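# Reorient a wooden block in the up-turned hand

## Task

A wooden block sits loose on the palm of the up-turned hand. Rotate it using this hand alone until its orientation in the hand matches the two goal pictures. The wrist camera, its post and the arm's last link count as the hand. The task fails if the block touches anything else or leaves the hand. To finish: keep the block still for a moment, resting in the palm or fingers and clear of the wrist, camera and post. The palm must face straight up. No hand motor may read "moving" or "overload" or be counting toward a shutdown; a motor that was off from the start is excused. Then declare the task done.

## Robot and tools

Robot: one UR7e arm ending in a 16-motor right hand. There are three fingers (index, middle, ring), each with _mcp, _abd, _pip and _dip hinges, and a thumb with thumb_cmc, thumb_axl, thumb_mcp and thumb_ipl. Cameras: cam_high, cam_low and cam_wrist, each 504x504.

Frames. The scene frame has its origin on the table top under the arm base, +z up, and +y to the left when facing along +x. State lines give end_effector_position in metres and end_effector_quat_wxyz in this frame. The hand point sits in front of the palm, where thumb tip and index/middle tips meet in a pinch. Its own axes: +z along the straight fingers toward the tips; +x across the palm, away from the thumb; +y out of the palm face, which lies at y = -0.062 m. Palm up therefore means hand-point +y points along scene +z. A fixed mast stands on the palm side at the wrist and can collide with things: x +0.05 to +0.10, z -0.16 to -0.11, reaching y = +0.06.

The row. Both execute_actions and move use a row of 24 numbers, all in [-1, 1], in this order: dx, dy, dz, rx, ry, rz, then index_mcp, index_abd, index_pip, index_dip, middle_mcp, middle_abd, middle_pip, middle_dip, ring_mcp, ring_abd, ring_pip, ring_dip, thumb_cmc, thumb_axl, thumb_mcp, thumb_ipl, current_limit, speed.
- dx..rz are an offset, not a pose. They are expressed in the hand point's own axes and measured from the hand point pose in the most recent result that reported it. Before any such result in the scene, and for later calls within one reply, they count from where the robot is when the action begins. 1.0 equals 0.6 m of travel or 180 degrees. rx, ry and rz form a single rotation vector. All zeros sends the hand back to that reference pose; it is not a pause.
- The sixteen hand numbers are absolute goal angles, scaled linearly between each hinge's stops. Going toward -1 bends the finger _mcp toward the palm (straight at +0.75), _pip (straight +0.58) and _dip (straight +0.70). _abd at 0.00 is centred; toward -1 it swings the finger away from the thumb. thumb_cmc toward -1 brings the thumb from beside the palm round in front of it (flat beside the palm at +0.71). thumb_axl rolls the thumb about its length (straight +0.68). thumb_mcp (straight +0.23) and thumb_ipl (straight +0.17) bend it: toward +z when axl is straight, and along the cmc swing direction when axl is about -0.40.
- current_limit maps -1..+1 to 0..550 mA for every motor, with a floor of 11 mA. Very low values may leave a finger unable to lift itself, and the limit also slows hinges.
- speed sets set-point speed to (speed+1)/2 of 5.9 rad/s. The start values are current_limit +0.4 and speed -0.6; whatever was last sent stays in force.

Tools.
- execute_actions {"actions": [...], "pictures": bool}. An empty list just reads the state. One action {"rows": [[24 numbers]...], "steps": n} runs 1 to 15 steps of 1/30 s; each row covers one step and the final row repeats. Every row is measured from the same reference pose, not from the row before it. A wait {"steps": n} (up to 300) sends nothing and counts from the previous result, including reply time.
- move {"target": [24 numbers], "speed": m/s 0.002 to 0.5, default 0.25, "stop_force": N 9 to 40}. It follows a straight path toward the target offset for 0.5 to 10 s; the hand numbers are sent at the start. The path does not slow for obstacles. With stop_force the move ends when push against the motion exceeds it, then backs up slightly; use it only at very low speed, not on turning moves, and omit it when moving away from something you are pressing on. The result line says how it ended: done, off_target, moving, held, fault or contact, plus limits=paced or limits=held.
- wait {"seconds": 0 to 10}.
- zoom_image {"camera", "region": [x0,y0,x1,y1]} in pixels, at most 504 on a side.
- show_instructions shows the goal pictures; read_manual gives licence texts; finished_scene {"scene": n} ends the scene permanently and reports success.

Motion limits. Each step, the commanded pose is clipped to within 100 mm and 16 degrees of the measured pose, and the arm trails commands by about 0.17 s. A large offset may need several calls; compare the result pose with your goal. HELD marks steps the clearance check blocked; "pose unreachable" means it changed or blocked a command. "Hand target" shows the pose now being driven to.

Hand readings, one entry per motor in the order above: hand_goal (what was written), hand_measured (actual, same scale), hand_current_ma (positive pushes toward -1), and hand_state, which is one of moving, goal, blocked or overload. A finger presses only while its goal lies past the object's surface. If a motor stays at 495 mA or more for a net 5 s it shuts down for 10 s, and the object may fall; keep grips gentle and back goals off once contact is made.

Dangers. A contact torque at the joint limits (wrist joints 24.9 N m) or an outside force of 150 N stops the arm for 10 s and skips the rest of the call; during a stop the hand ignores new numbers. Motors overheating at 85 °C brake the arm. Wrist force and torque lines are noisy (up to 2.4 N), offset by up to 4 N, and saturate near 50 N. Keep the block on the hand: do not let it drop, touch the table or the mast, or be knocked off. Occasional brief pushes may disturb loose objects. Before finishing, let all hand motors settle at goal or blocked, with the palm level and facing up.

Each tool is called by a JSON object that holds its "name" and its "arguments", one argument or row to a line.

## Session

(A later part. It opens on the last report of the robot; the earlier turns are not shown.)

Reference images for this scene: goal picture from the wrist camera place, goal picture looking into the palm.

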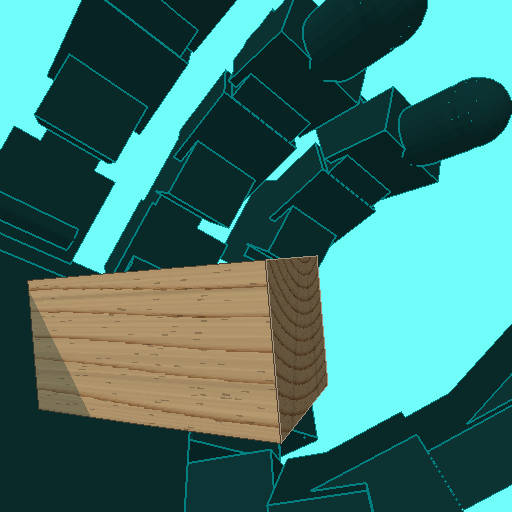

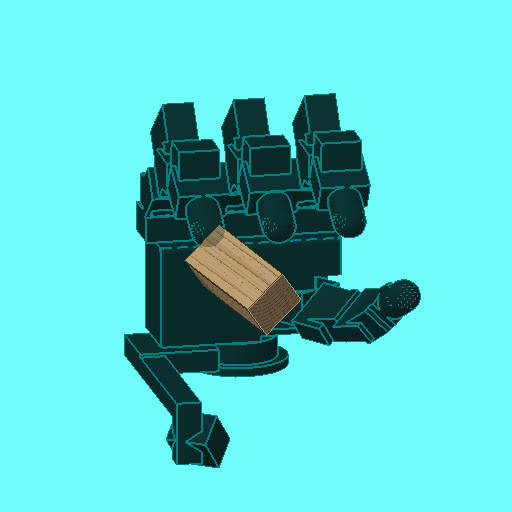

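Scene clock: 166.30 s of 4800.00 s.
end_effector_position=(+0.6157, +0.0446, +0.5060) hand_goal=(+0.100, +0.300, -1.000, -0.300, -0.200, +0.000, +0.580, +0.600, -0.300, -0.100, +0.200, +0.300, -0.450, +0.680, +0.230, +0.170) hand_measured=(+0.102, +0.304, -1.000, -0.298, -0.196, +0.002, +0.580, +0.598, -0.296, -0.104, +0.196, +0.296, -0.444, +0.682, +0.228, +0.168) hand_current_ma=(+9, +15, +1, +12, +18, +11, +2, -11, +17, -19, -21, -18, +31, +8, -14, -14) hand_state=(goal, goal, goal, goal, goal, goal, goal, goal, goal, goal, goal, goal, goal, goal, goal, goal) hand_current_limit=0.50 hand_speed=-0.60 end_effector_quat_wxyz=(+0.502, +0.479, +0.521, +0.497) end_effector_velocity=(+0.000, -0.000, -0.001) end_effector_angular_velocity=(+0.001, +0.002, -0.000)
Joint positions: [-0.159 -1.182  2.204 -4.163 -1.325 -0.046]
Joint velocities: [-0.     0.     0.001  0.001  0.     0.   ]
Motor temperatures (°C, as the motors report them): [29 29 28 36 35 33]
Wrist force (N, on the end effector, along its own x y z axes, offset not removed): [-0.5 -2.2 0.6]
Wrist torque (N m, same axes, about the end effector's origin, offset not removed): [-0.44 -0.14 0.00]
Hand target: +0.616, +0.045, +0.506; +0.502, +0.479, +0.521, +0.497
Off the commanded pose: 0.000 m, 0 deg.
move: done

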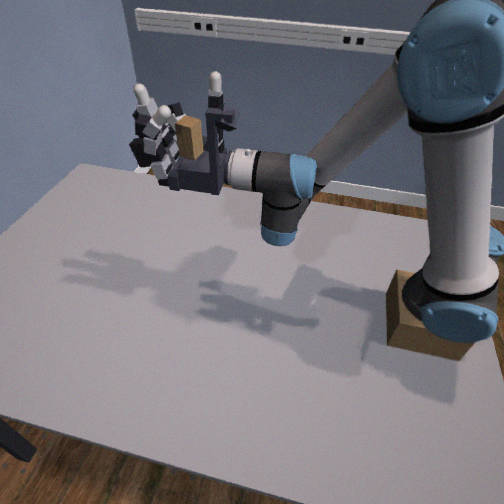

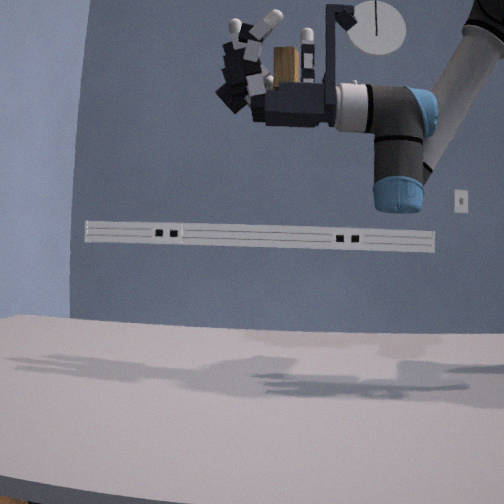

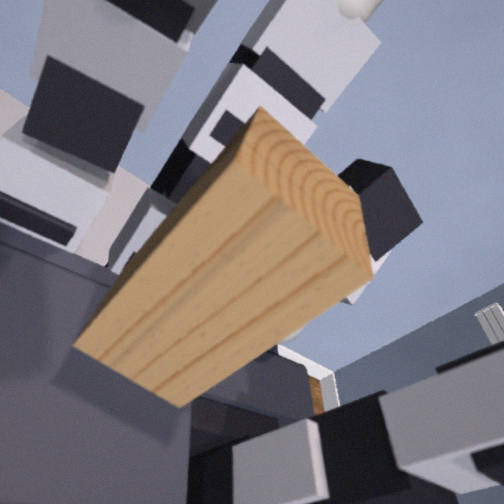

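{"name": "move", "arguments": {
  "target": [0,0,0,0,0,0,0.15,0.1,-1,-0.3,0.5,0,0.3,0.4,0.24,-0.1,-0.97,-0.4,-0.45,0.68,0.23,0.17,0.5,-0.6]
}}

{"name": "move", "arguments": {
  "target": [0,0,0,0,0,0,0.15,0.1,-1,-0.3,0.5,0,0.3,0.4,0.12,-0.95,-1,-0.4,-0.45,0.68,0.23,0.17,0.5,-0.85]
}}

{"name": "zoom_image", "arguments": {
  "camera": "cam_high",
  "region": [100,60,260,210]
}}

Scene clock: 172.53 s of 4800.00 s.
end_effector_position=(+0.6157, +0.0446, +0.5060) hand_goal=(+0.150, +0.100, -1.000, -0.300, +0.500, +0.000, +0.300, +0.400, +0.240, -0.100, -0.970, -0.400, -0.450, +0.680, +0.230, +0.170) hand_measured=(+0.152, +0.104, -1.000, -0.298, +0.510, +0.002, +0.306, +0.402, +0.244, -0.104, -0.970, -0.398, -0.444, +0.682, +0.228, +0.168) hand_current_ma=(+11, +14, +1, +12, +54, +11, +33, +14, +23, -17, +2, +11, +31, +8, -14, -14) hand_state=(goal, goal, goal, goal, goal, goal, goal, goal, goal, goal, goal, goal, goal, goal, goal, goal) hand_current_limit=0.50 hand_speed=-0.60 end_effector_quat_wxyz=(+0.502, +0.479, +0.521, +0.497) end_effector_velocity=(-0.000, -0.000, -0.001) end_effector_angular_velocity=(+0.001, +0.003, -0.001)
Joint positions: [-0.159 -1.182  2.204 -4.163 -1.325 -0.046]
Joint velocities: [-0.001  0.001  0.002 -0.    -0.     0.   ]
Motor temperatures (°C, as the motors report them): [29 29 28 36 35 33]
Wrist force (N, on the end effector, along its own x y z axes, offset not removed): [-1.5 0.4 -1.0]
Wrist torque (N m, same axes, about the end effector's origin, offset not removed): [0.05 0.09 0.02]
Hand target: +0.616, +0.045, +0.506; +0.502, +0.479, +0.521, +0.497
Off the commanded pose: 0.000 m, 0 deg.
After step 90, 1.77 s passed at rest.
move: done

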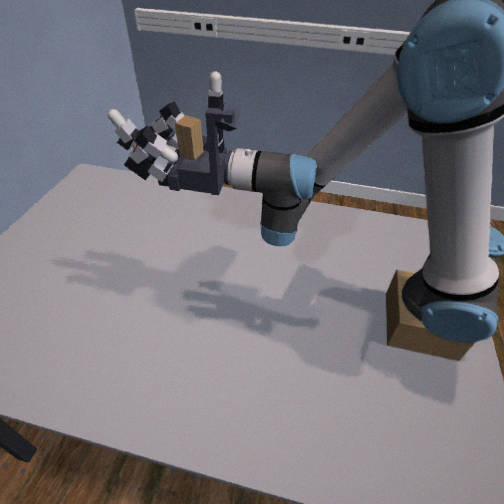

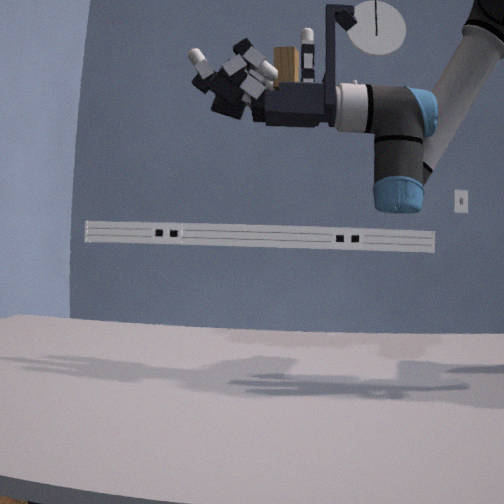

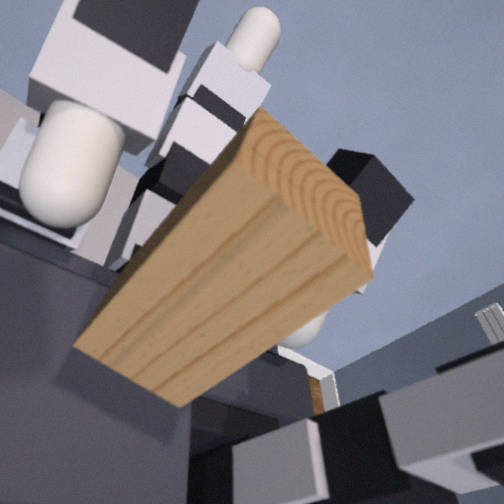

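Scene clock: 174.83 s of 4800.00 s.
end_effector_position=(+0.6157, +0.0446, +0.5060) hand_goal=(+0.150, +0.100, -1.000, -0.300, +0.500, +0.000, +0.300, +0.400, +0.120, -0.950, -1.000, -0.400, -0.450, +0.680, +0.230, +0.170) hand_measured=(+0.152, +0.104, -1.000, -0.298, +0.510, +0.002, +0.306, +0.402, +0.132, -0.946, -1.000, -0.398, -0.444, +0.682, +0.228, +0.168) hand_current_ma=(+11, +14, +1, +12, +54, +11, +33, +14, +64, +13, +1, +11, +31, +8, -14, -14) hand_state=(goal, goal, goal, goal, goal, goal, goal, goal, goal, goal, goal, goal, goal, goal, goal, goal) hand_current_limit=0.50 hand_speed=-0.85 end_effector_quat_wxyz=(+0.502, +0.479, +0.521, +0.497) end_effector_velocity=(+0.000, -0.000, +0.000) end_effector_angular_velocity=(-0.000, -0.000, -0.000)
Joint positions: [-0.159 -1.182  2.204 -4.163 -1.325 -0.046]
Joint velocities: [ 0.    -0.    -0.001  0.001 -0.     0.   ]
Motor temperatures (°C, as the motors report them): [29 29 28 36 35 33]
Wrist force (N, on the end effector, along its own x y z axes, offset not removed): [-1.8 0.2 -1.0]
Wrist torque (N m, same axes, about the end effector's origin, offset not removed): [0.07 0.10 -0.06]
Hand target: +0.616, +0.045, +0.506; +0.502, +0.479, +0.521, +0.497
Off the commanded pose: 0.000 m, 0 deg.
move: done

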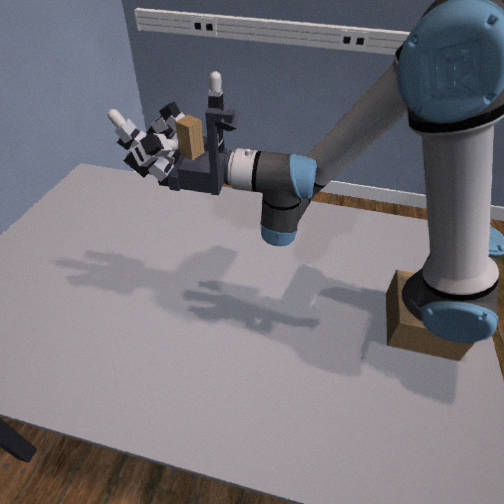

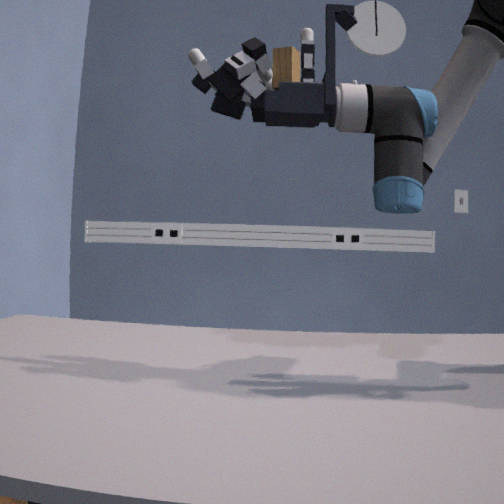

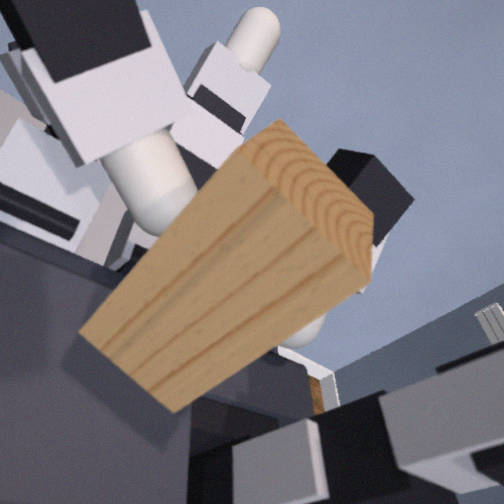

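Region (100, 60, 260, 210) of cam_high's 504x504 image, scaled by 3.150, with more detail than that image has; it fills the top 472 rows of this view, and the rest is white.

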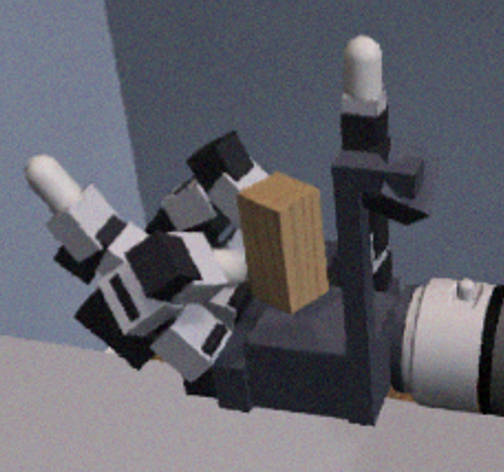

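{"name": "move", "arguments": {
  "target": [0,0,0,0,0,0,0.5,0,-0.2,0,0.55,0,-0.5,-0.4,0.5,0,-0.6,-0.2,-0.45,0.68,0.23,0.17,0.5,-0.6]
}}

{"name": "move", "arguments": {
  "target": [0,0,0,0,0,0,0.8,0.3,0.2,0,0.5,0.7,-1,-0.45,0.75,-0.2,0.2,0,-0.45,0.68,0.23,0.17,0.5,-0.6]
}}

{"name": "move", "arguments": {
  "target": [0,0,0,0,0,0,0.8,0.3,0.2,0,0.27,0.7,-1,-0.45,0.75,-0.2,0.2,0,-0.45,0.68,0.23,0.17,0.5,-0.75]
}}

{"name": "move", "arguments": {
  "target": [0,0,0,0,0,0,0.8,0.3,0.2,0,0.3,0.1,-1,-0.45,0.75,-0.2,0.2,0,-0.45,0.68,0.23,0.17,0.5,-0.85]
}}

{"name": "zoom_image", "arguments": {
  "camera": "cam_high",
  "region": [100,60,260,210]
}}

Scene clock: 184.80 s of 4800.00 s.
end_effector_position=(+0.6157, +0.0446, +0.5060) hand_goal=(+0.500, +0.000, -0.200, +0.000, +0.550, +0.000, -0.500, -0.400, +0.500, +0.000, -0.600, -0.200, -0.450, +0.680, +0.230, +0.170) hand_measured=(+0.506, +0.002, -0.202, -0.004, +0.560, +0.002, -0.498, -0.398, +0.506, -0.004, -0.604, -0.204, -0.444, +0.682, +0.228, +0.168) hand_current_ma=(+39, +13, -10, -18, +54, +11, +15, +11, +31, -17, -20, -20, +31, +8, -14, -14) hand_state=(goal, goal, goal, goal, goal, goal, goal, goal, goal, goal, goal, goal, goal, goal, goal, goal) hand_current_limit=0.50 hand_speed=-0.60 end_effector_quat_wxyz=(+0.502, +0.479, +0.521, +0.497) end_effector_velocity=(-0.001, +0.000, -0.000) end_effector_angular_velocity=(-0.000, -0.001, -0.000)
Joint positions: [-0.159 -1.182  2.204 -4.163 -1.325 -0.046]
Joint velocities: [-0.    -0.     0.001 -0.002 -0.    -0.   ]
Motor temperatures (°C, as the motors report them): [29 29 28 36 35 33]
Wrist force (N, on the end effector, along its own x y z axes, offset not removed): [-1.5 -1.8 -0.7]
Wrist torque (N m, same axes, about the end effector's origin, offset not removed): [-0.26 0.03 -0.09]
Hand target: +0.616, +0.045, +0.506; +0.502, +0.479, +0.521, +0.497
Off the commanded pose: 0.000 m, 0 deg.
After step 90, 5.83 s passed at rest.
move: done

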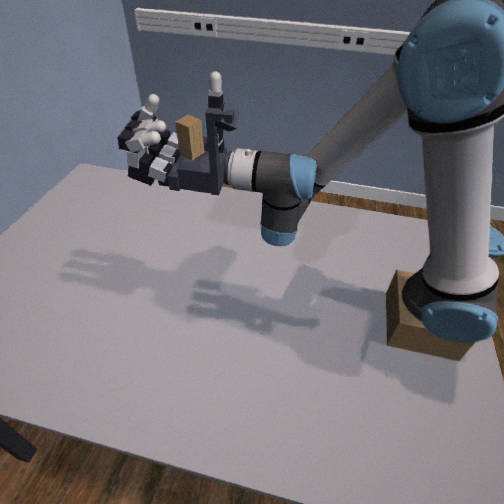

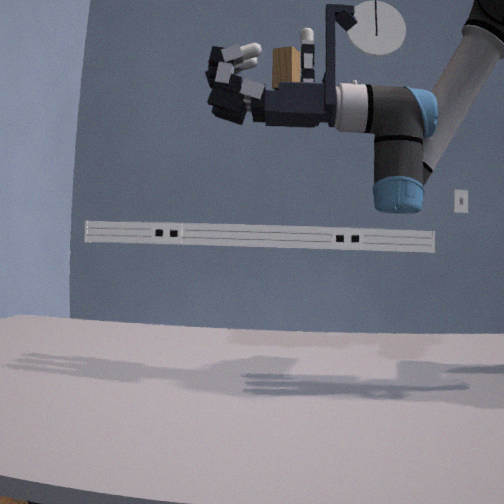

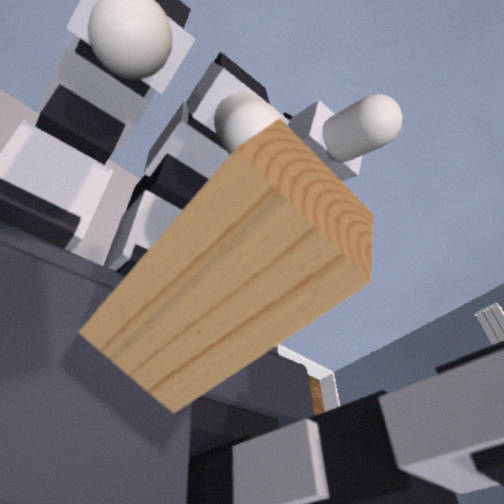

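Scene clock: 185.90 s of 4800.00 s.
end_effector_position=(+0.6157, +0.0446, +0.5060) hand_goal=(+0.800, +0.300, +0.200, +0.000, +0.500, +0.700, -1.000, -0.450, +0.750, -0.200, +0.200, +0.000, -0.450, +0.680, +0.230, +0.170) hand_measured=(+0.808, +0.296, +0.200, -0.002, +0.520, +0.696, -0.998, -0.448, +0.760, -0.196, +0.200, -0.002, -0.444, +0.682, +0.228, +0.168) hand_current_ma=(+49, -17, +0, -14, +103, -14, +6, +11, +51, +15, +0, -13, +31, +8, -14, -14) hand_state=(goal, goal, goal, goal, goal, goal, goal, goal, goal, goal, goal, goal, goal, goal, goal, goal) hand_current_limit=0.50 hand_speed=-0.60 end_effector_quat_wxyz=(+0.502, +0.479, +0.521, +0.497) end_effector_velocity=(+0.000, -0.001, +0.000) end_effector_angular_velocity=(-0.000, -0.001, -0.001)
Joint positions: [-0.159 -1.182  2.204 -4.163 -1.325 -0.046]
Joint velocities: [-0.001  0.    -0.002  0.    -0.     0.   ]
Motor temperatures (°C, as the motors report them): [29 29 28 36 35 33]
Wrist force (N, on the end effector, along its own x y z axes, offset not removed): [-3.4 -0.9 -0.5]
Wrist torque (N m, same axes, about the end effector's origin, offset not removed): [-0.16 0.33 -0.16]
Hand target: +0.616, +0.045, +0.506; +0.502, +0.479, +0.521, +0.497
Off the commanded pose: 0.000 m, 0 deg.
move: done

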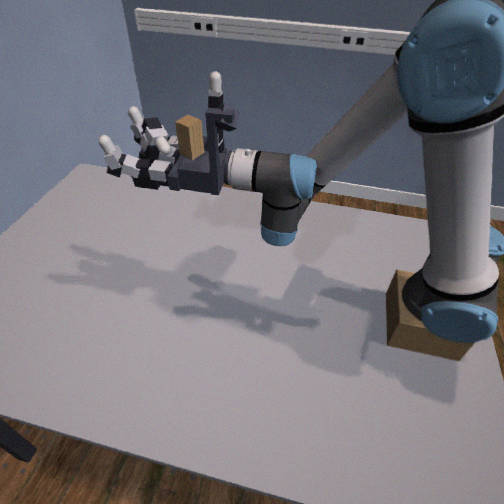

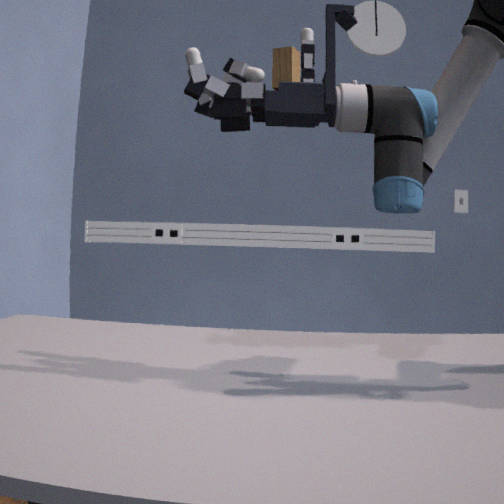

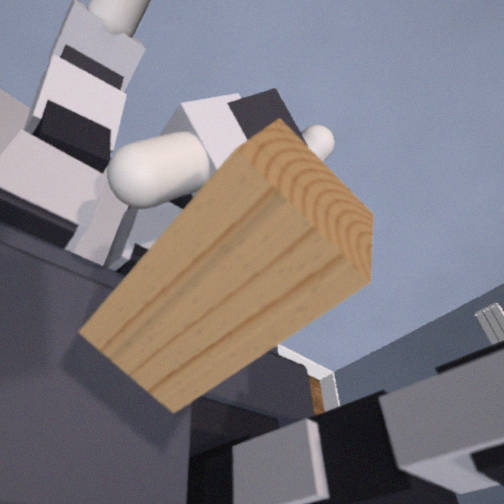

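Scene clock: 186.57 s of 4800.00 s.
end_effector_position=(+0.6157, +0.0446, +0.5060) hand_goal=(+0.800, +0.300, +0.200, +0.000, +0.270, +0.700, -1.000, -0.450, +0.750, -0.200, +0.200, +0.000, -0.450, +0.680, +0.230, +0.170) hand_measured=(+0.808, +0.296, +0.200, -0.002, +0.286, +0.698, -1.000, -0.448, +0.760, -0.196, +0.200, -0.002, -0.444, +0.682, +0.228, +0.168) hand_current_ma=(+49, -17, +0, -14, +85, -13, +4, +11, +51, +15, +0, -13, +31, +8, -14, -14) hand_state=(goal, goal, goal, goal, goal, goal, goal, goal, goal, goal, goal, goal, goal, goal, goal, goal) hand_current_limit=0.50 hand_speed=-0.75 end_effector_quat_wxyz=(+0.502, +0.479, +0.521, +0.497) end_effector_velocity=(+0.000, -0.001, -0.000) end_effector_angular_velocity=(-0.000, +0.000, -0.001)
Joint positions: [-0.159 -1.182  2.204 -4.163 -1.325 -0.046]
Joint velocities: [-0.001  0.     0.     0.    -0.    -0.   ]
Motor temperatures (°C, as the motors report them): [29 29 28 36 35 33]
Wrist force (N, on the end effector, along its own x y z axes, offset not removed): [-1.1 -2.3 -0.2]
Wrist torque (N m, same axes, about the end effector's origin, offset not removed): [-0.31 -0.12 -0.10]
Hand target: +0.616, +0.045, +0.506; +0.502, +0.479, +0.521, +0.497
Off the commanded pose: 0.000 m, 0 deg.
move: done

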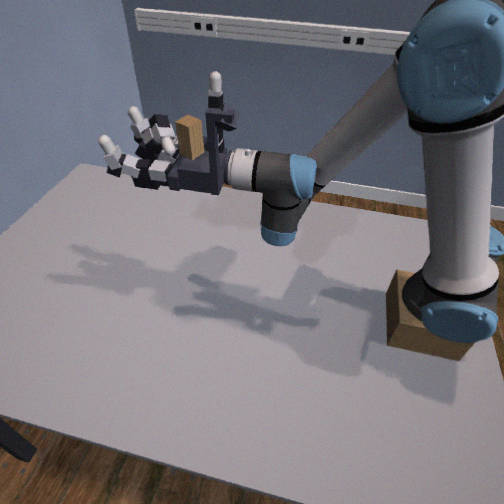

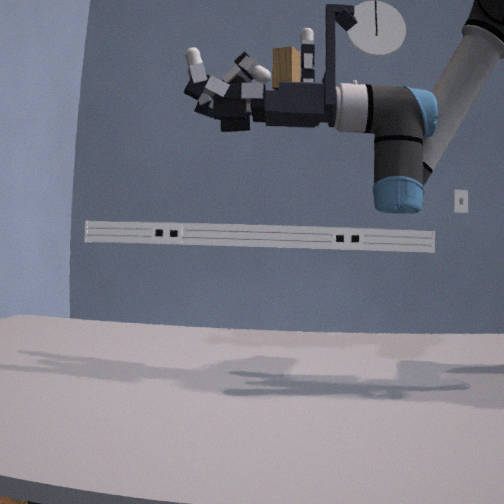

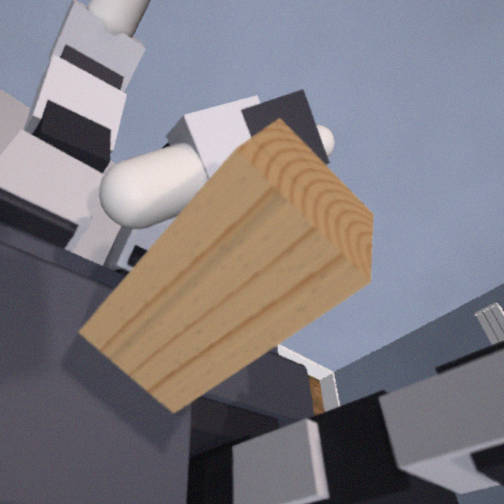

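Scene clock: 188.27 s of 4800.00 s.
end_effector_position=(+0.6157, +0.0446, +0.5060) hand_goal=(+0.800, +0.300, +0.200, +0.000, +0.300, +0.100, -1.000, -0.450, +0.750, -0.200, +0.200, +0.000, -0.450, +0.680, +0.230, +0.170) hand_measured=(+0.808, +0.296, +0.200, -0.002, +0.304, +0.104, -1.000, -0.448, +0.760, -0.196, +0.200, -0.002, -0.444, +0.682, +0.228, +0.168) hand_current_ma=(+49, -17, +0, -14, +22, +17, +2, +11, +51, +15, +0, -13, +31, +8, -14, -14) hand_state=(goal, goal, goal, goal, goal, goal, goal, goal, goal, goal, goal, goal, goal, goal, goal, goal) hand_current_limit=0.50 hand_speed=-0.85 end_effector_quat_wxyz=(+0.502, +0.479, +0.521, +0.497) end_effector_velocity=(+0.000, +0.000, +0.000) end_effector_angular_velocity=(-0.000, -0.000, +0.000)
Joint positions: [-0.159 -1.182  2.204 -4.163 -1.325 -0.046]
Joint velocities: [ 0.001 -0.    -0.     0.001 -0.    -0.   ]
Motor temperatures (°C, as the motors report them): [29 29 28 36 35 33]
Wrist force (N, on the end effector, along its own x y z axes, offset not removed): [-1.7 -0.4 -0.9]
Wrist torque (N m, same axes, about the end effector's origin, offset not removed): [-0.06 0.14 -0.07]
Hand target: +0.616, +0.045, +0.506; +0.502, +0.479, +0.521, +0.497
Off the commanded pose: 0.000 m, 0 deg.
move: done

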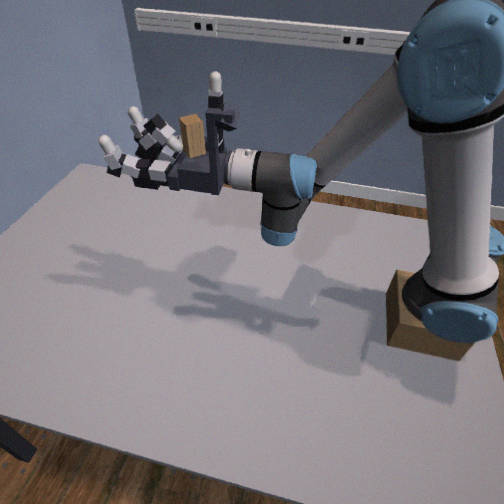

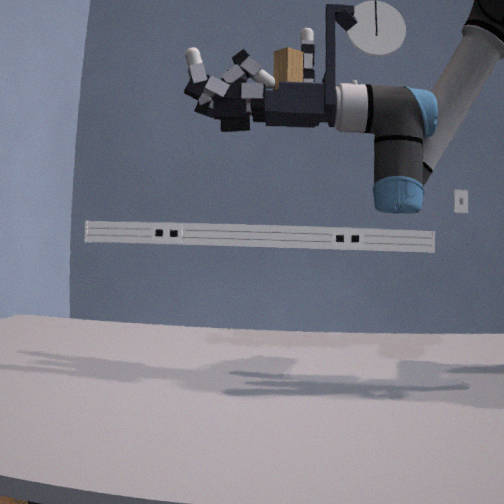

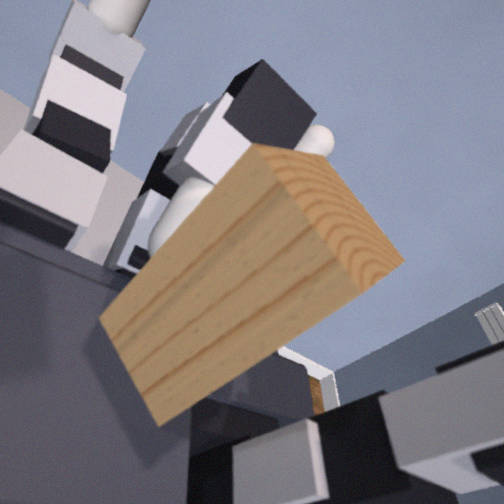

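Region (100, 60, 260, 210) of cam_high's 504x504 image, scaled by 3.150, with more detail than that image has; it fills the top 472 rows of this view, and the rest is white.

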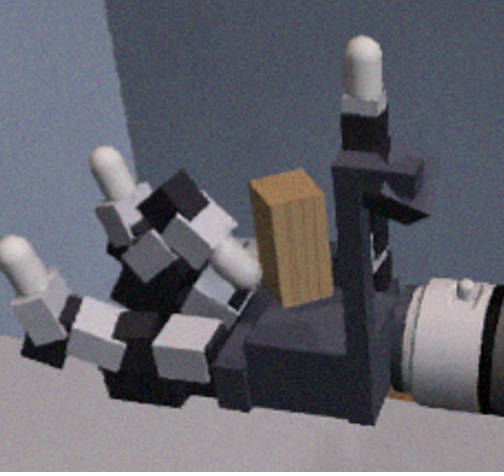

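{"name": "move", "arguments": {
  "target": [0,0,0,0,0,0,0.6,0,-0.9,-0.3,0.7,0,-0.6,-0.3,0.75,-0.2,0.2,0,-0.2,0.68,0.33,0.17,0.5,-0.6]
}}

{"name": "move", "arguments": {
  "target": [0,0,0,0,0,0,0.3,0,-0.97,-0.35,0.3,0,0.2,0.2,0.75,-0.2,0.2,0,-0.2,0.68,0.33,0.17,0.5,-0.5]
}}

{"name": "move", "arguments": {
  "target": [0,0,0,0,0,0,0.3,0,-0.97,-0.35,-0.33,0,0.17,0.15,0.75,-0.2,0.2,0,-0.2,0.68,0.33,0.17,0.5,-0.7]
}}

{"name": "move", "arguments": {
  "target": [0,0,0,0,0,0,0.3,0,-0.97,-0.35,-0.33,0,0.17,-0.35,0.75,-0.2,0.2,0,-0.2,0.68,0.33,0.17,0.2,-0.8]
}}

{"name": "zoom_image", "arguments": {
  "camera": "cam_high",
  "region": [100,60,260,210]
}}

Scene clock: 198.97 s of 4800.00 s.
end_effector_position=(+0.6157, +0.0446, +0.5060) hand_goal=(+0.600, +0.000, -0.900, -0.300, +0.700, +0.000, -0.600, -0.300, +0.750, -0.200, +0.200, +0.000, -0.200, +0.680, +0.330, +0.170) hand_measured=(+0.618, +0.002, -0.898, -0.298, +0.708, +0.004, -0.604, -0.304, +0.760, -0.196, +0.200, -0.002, -0.198, +0.682, +0.328, +0.168) hand_current_ma=(+100, +13, +8, +11, +40, +14, -16, -20, +51, +15, +0, -13, +14, +8, -9, -12) hand_state=(goal, goal, goal, goal, goal, goal, goal, goal, goal, goal, goal, goal, goal, goal, goal, goal) hand_current_limit=0.50 hand_speed=-0.60 end_effector_quat_wxyz=(+0.502, +0.479, +0.521, +0.497) end_effector_velocity=(+0.000, -0.000, +0.000) end_effector_angular_velocity=(-0.001, -0.001, -0.001)
Joint positions: [-0.159 -1.182  2.204 -4.163 -1.325 -0.046]
Joint velocities: [-0.001 -0.    -0.001  0.     0.    -0.001]
Motor temperatures (°C, as the motors report them): [29 29 28 36 35 33]
Wrist force (N, on the end effector, along its own x y z axes, offset not removed): [-0.6 -0.5 -1.0]
Wrist torque (N m, same axes, about the end effector's origin, offset not removed): [-0.02 -0.12 0.00]
Hand target: +0.616, +0.045, +0.506; +0.502, +0.479, +0.521, +0.497
Off the commanded pose: 0.000 m, 0 deg.
After step 90, 6.30 s passed at rest.
move: done

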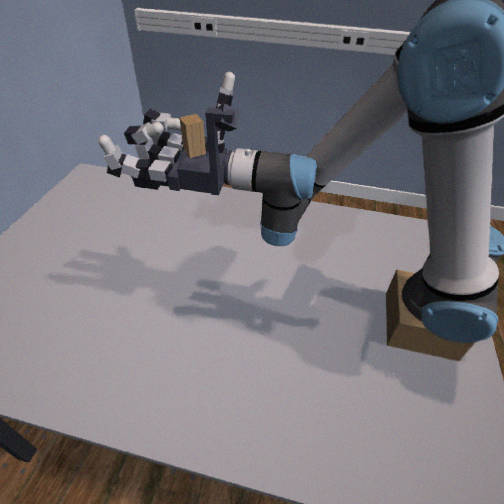

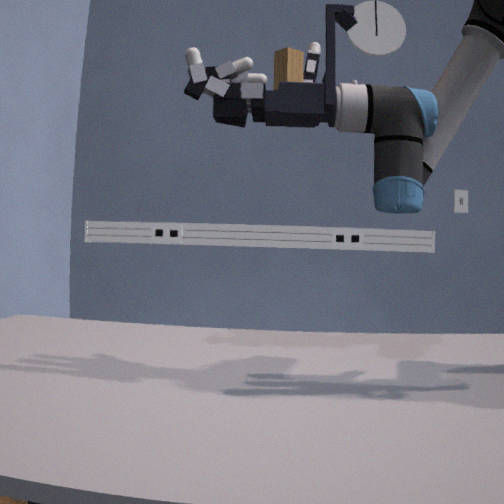

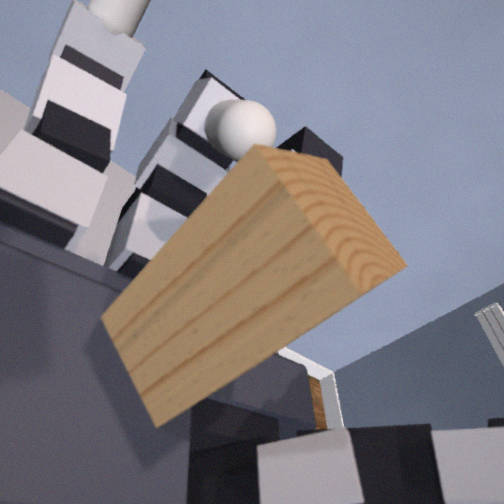

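Scene clock: 199.97 s of 4800.00 s.
end_effector_position=(+0.6157, +0.0446, +0.5060) hand_goal=(+0.300, +0.000, -0.970, -0.350, +0.300, +0.000, +0.200, +0.200, +0.750, -0.200, +0.200, +0.000, -0.200, +0.680, +0.330, +0.170) hand_measured=(+0.314, +0.002, -0.970, -0.348, +0.324, +0.002, +0.198, +0.198, +0.760, -0.196, +0.200, -0.002, -0.198, +0.682, +0.328, +0.168) hand_current_ma=(+79, +13, +2, +12, +127, +13, -6, -14, +51, +15, +0, -13, +14, +8, -9, -12) hand_state=(goal, goal, goal, goal, blocked, goal, goal, goal, goal, goal, goal, goal, goal, goal, goal, goal) hand_current_limit=0.50 hand_speed=-0.50 end_effector_quat_wxyz=(+0.502, +0.479, +0.521, +0.497) end_effector_velocity=(-0.000, +0.001, -0.000) end_effector_angular_velocity=(-0.000, +0.000, +0.001)
Joint positions: [-0.159 -1.182  2.204 -4.163 -1.325 -0.046]
Joint velocities: [ 0.001  0.     0.001 -0.001  0.    -0.001]
Motor temperatures (°C, as the motors report them): [29 29 28 36 35 33]
Wrist force (N, on the end effector, along its own x y z axes, offset not removed): [-0.8 -1.8 0.6]
Wrist torque (N m, same axes, about the end effector's origin, offset not removed): [-0.33 -0.04 0.11]
Hand target: +0.616, +0.045, +0.506; +0.502, +0.479, +0.521, +0.497
Off the commanded pose: 0.000 m, 0 deg.
move: done

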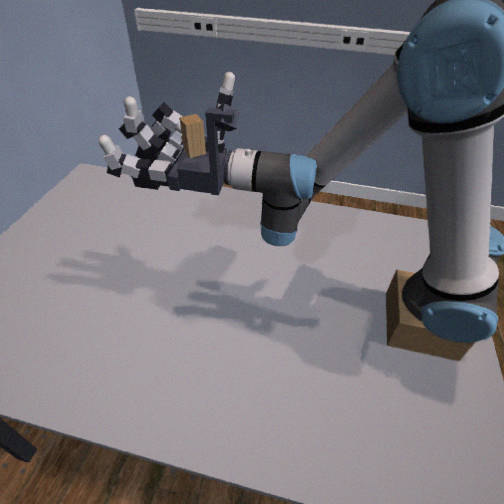

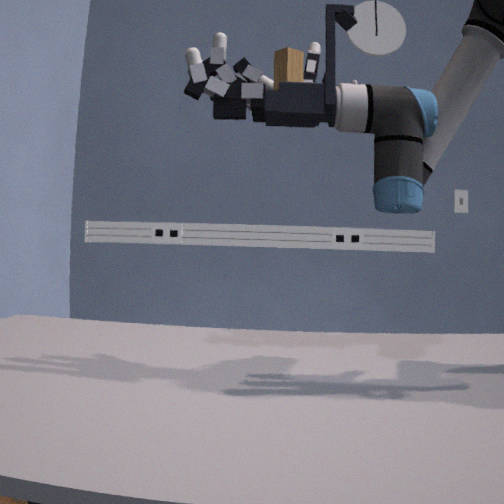

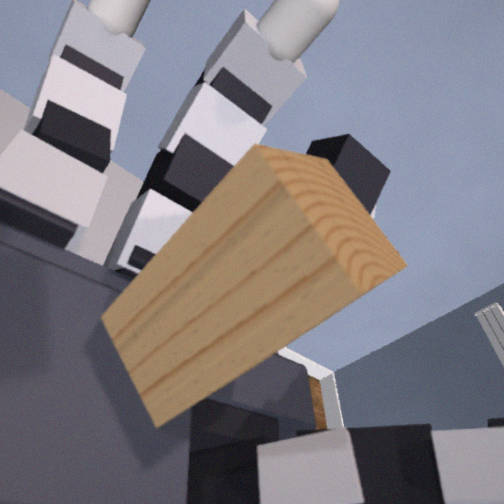

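Scene clock: 201.17 s of 4800.00 s.
end_effector_position=(+0.6157, +0.0446, +0.5060) hand_goal=(+0.300, +0.000, -0.970, -0.350, -0.330, +0.000, +0.170, +0.150, +0.750, -0.200, +0.200, +0.000, -0.200, +0.680, +0.330, +0.170) hand_measured=(+0.314, +0.002, -0.970, -0.348, -0.324, +0.002, +0.172, +0.152, +0.760, -0.196, +0.200, -0.002, -0.198, +0.682, +0.328, +0.168) hand_current_ma=(+79, +13, +2, +12, +37, +13, +9, +11, +51, +15, +0, -13, +14, +8, -9, -12) hand_state=(goal, goal, goal, goal, goal, goal, goal, goal, goal, goal, goal, goal, goal, goal, goal, goal) hand_current_limit=0.50 hand_speed=-0.70 end_effector_quat_wxyz=(+0.502, +0.479, +0.521, +0.497) end_effector_velocity=(-0.000, +0.000, +0.001) end_effector_angular_velocity=(-0.000, -0.003, +0.000)
Joint positions: [-0.159 -1.182  2.204 -4.163 -1.325 -0.046]
Joint velocities: [-0.    -0.    -0.001 -0.002  0.     0.   ]
Motor temperatures (°C, as the motors report them): [29 29 28 36 35 33]
Wrist force (N, on the end effector, along its own x y z axes, offset not removed): [-0.9 -1.6 -0.8]
Wrist torque (N m, same axes, about the end effector's origin, offset not removed): [-0.32 -0.05 0.01]
Hand target: +0.616, +0.045, +0.506; +0.502, +0.479, +0.521, +0.497
Off the commanded pose: 0.000 m, 0 deg.
move: done

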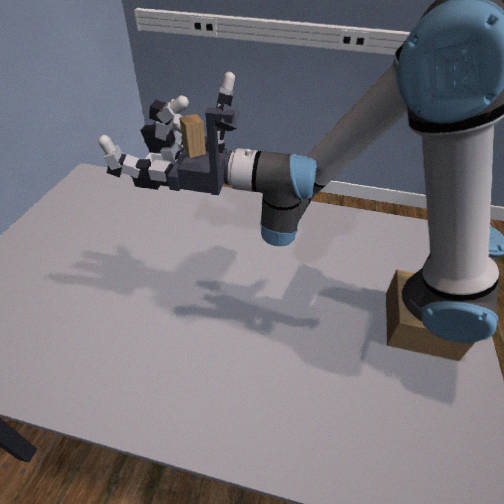

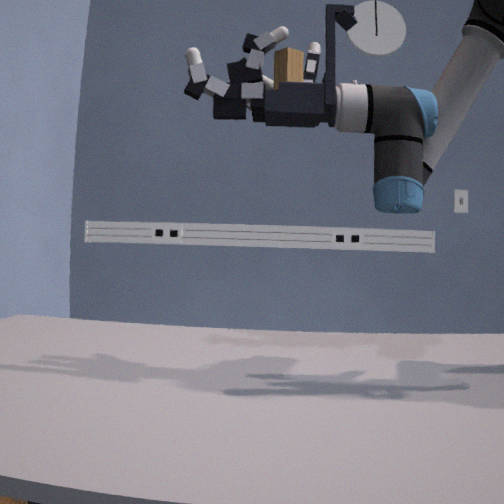

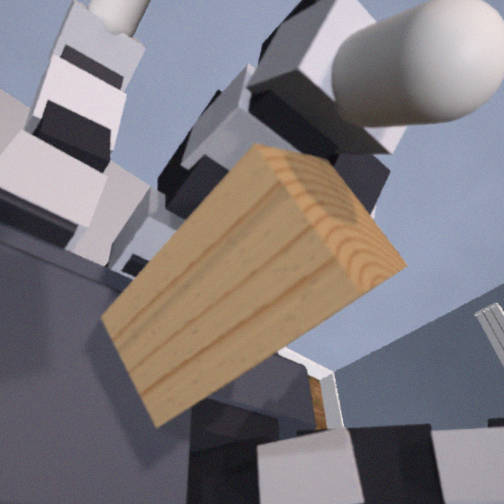

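Scene clock: 202.43 s of 4800.00 s.
end_effector_position=(+0.6157, +0.0446, +0.5060) hand_goal=(+0.300, +0.000, -0.970, -0.350, -0.330, +0.000, +0.170, -0.350, +0.750, -0.200, +0.200, +0.000, -0.200, +0.680, +0.330, +0.170) hand_measured=(+0.314, +0.002, -0.970, -0.348, -0.308, +0.002, +0.192, -0.318, +0.760, -0.196, +0.200, -0.002, -0.198, +0.682, +0.328, +0.168) hand_current_ma=(+79, +13, +2, +12, +119, +10, +115, +171, +51, +15, +0, -13, +14, +8, -9, -12) hand_state=(goal, goal, goal, goal, blocked, goal, blocked, blocked, goal, goal, goal, goal, goal, goal, goal, goal) hand_current_limit=0.20 hand_speed=-0.80 end_effector_quat_wxyz=(+0.502, +0.479, +0.521, +0.497) end_effector_velocity=(-0.000, -0.001, -0.000) end_effector_angular_velocity=(+0.000, -0.001, -0.001)
Joint positions: [-0.159 -1.182  2.204 -4.163 -1.325 -0.046]
Joint velocities: [-0.001 -0.     0.001 -0.002 -0.     0.   ]
Motor temperatures (°C, as the motors report them): [29 29 28 36 35 33]
Wrist force (N, on the end effector, along its own x y z axes, offset not removed): [-0.9 -0.4 -1.4]
Wrist torque (N m, same axes, about the end effector's origin, offset not removed): [-0.08 -0.10 0.04]
Hand target: +0.616, +0.045, +0.506; +0.502, +0.479, +0.521, +0.497
Off the commanded pose: 0.000 m, 0 deg.
move: done

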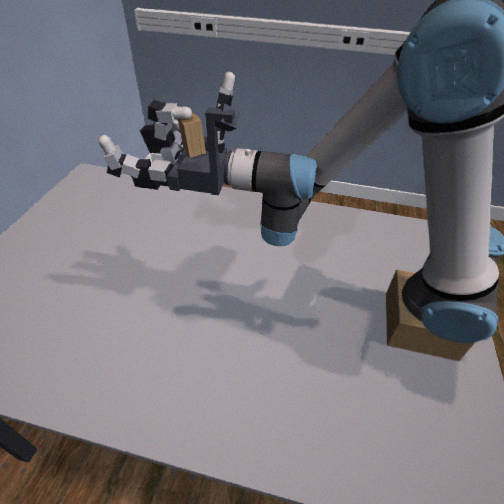

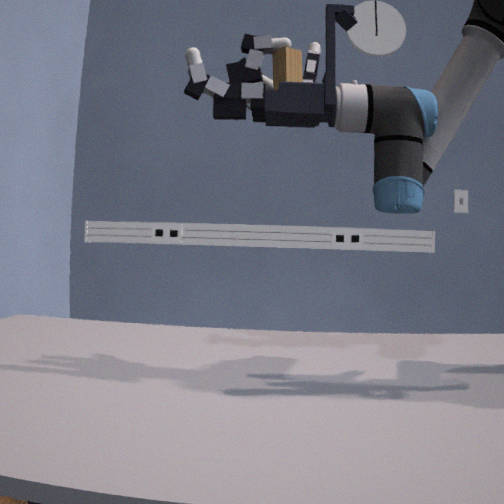

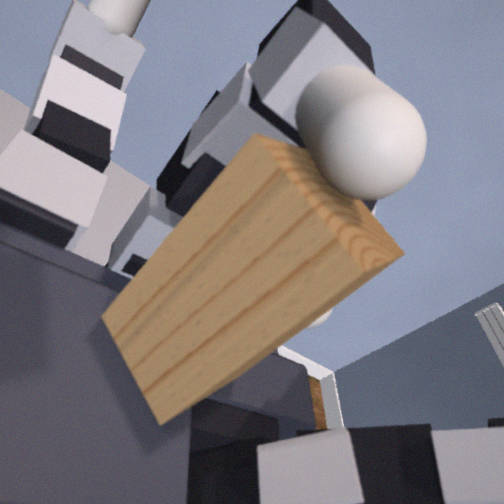

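Region (100, 60, 260, 210) of cam_high's 504x504 image, scaled by 3.150, with more detail than that image has; it fills the top 472 rows of this view, and the rest is white.

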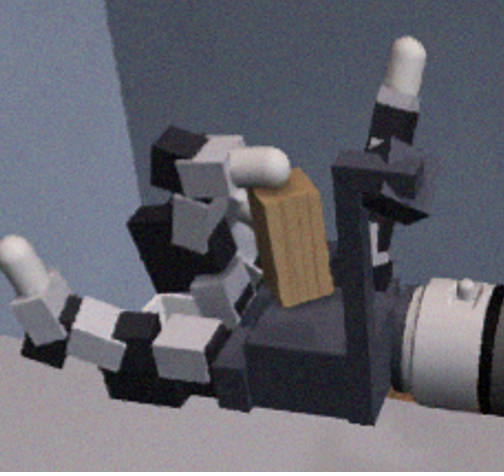

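{"name": "move", "arguments": {
  "target": [0,0,0,0,0,0,0.3,0,-0.97,-0.35,-0.42,0.3,0.2,-0.17,0.75,-0.2,0.2,0,-0.2,0.68,0.33,0.17,0.4,-0.9]
}}

{"name": "zoom_image", "arguments": {
  "camera": "cam_high",
  "region": [100,60,260,210]
}}

Scene clock: 209.07 s of 4800.00 s.
end_effector_position=(+0.6157, +0.0446, +0.5060) hand_goal=(+0.300, +0.000, -0.970, -0.350, -0.420, +0.300, +0.200, -0.170, +0.750, -0.200, +0.200, +0.000, -0.200, +0.680, +0.330, +0.170) hand_measured=(+0.314, +0.002, -0.970, -0.348, -0.394, +0.274, +0.220, -0.162, +0.760, -0.196, +0.200, -0.002, -0.198, +0.682, +0.328, +0.168) hand_current_ma=(+79, +13, +2, +12, +139, -115, +98, +41, +51, +15, +0, -13, +14, +8, -9, -12) hand_state=(goal, goal, goal, goal, blocked, blocked, goal, goal, goal, goal, goal, goal, goal, goal, goal, goal) hand_current_limit=0.40 hand_speed=-0.90 end_effector_quat_wxyz=(+0.502, +0.479, +0.521, +0.497) end_effector_velocity=(+0.000, +0.000, +0.001) end_effector_angular_velocity=(-0.001, -0.002, +0.000)
Joint positions: [-0.159 -1.182  2.204 -4.163 -1.325 -0.046]
Joint velocities: [ 0.    -0.    -0.002  0.     0.    -0.   ]
Motor temperatures (°C, as the motors report them): [29 29 28 36 35 33]
Wrist force (N, on the end effector, along its own x y z axes, offset not removed): [-0.8 -0.1 -1.3]
Wrist torque (N m, same axes, about the end effector's origin, offset not removed): [-0.08 -0.11 0.00]
Hand target: +0.616, +0.045, +0.506; +0.502, +0.479, +0.521, +0.497
Off the commanded pose: 0.000 m, 0 deg.
After step 90, 2.33 s passed at rest.
move: done

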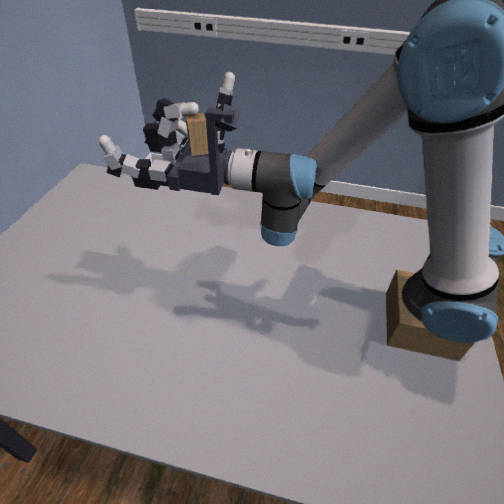

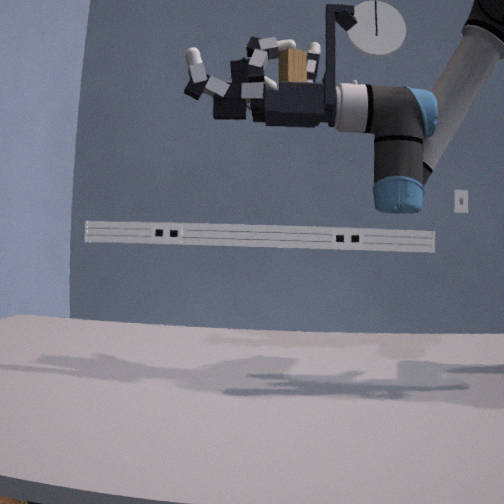

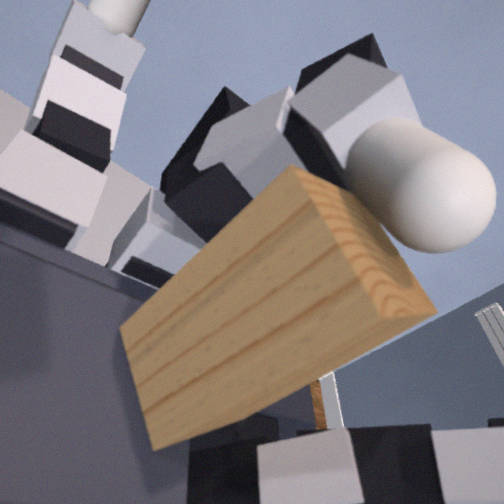

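Region (100, 60, 260, 210) of cam_high's 504x504 image, scaled by 3.150, with more detail than that image has; it fills the top 472 rows of this view, and the rest is white.

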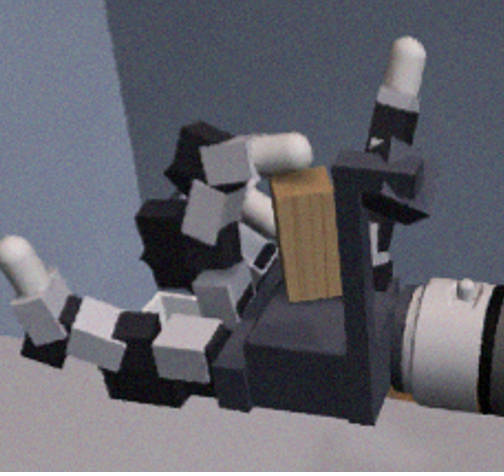

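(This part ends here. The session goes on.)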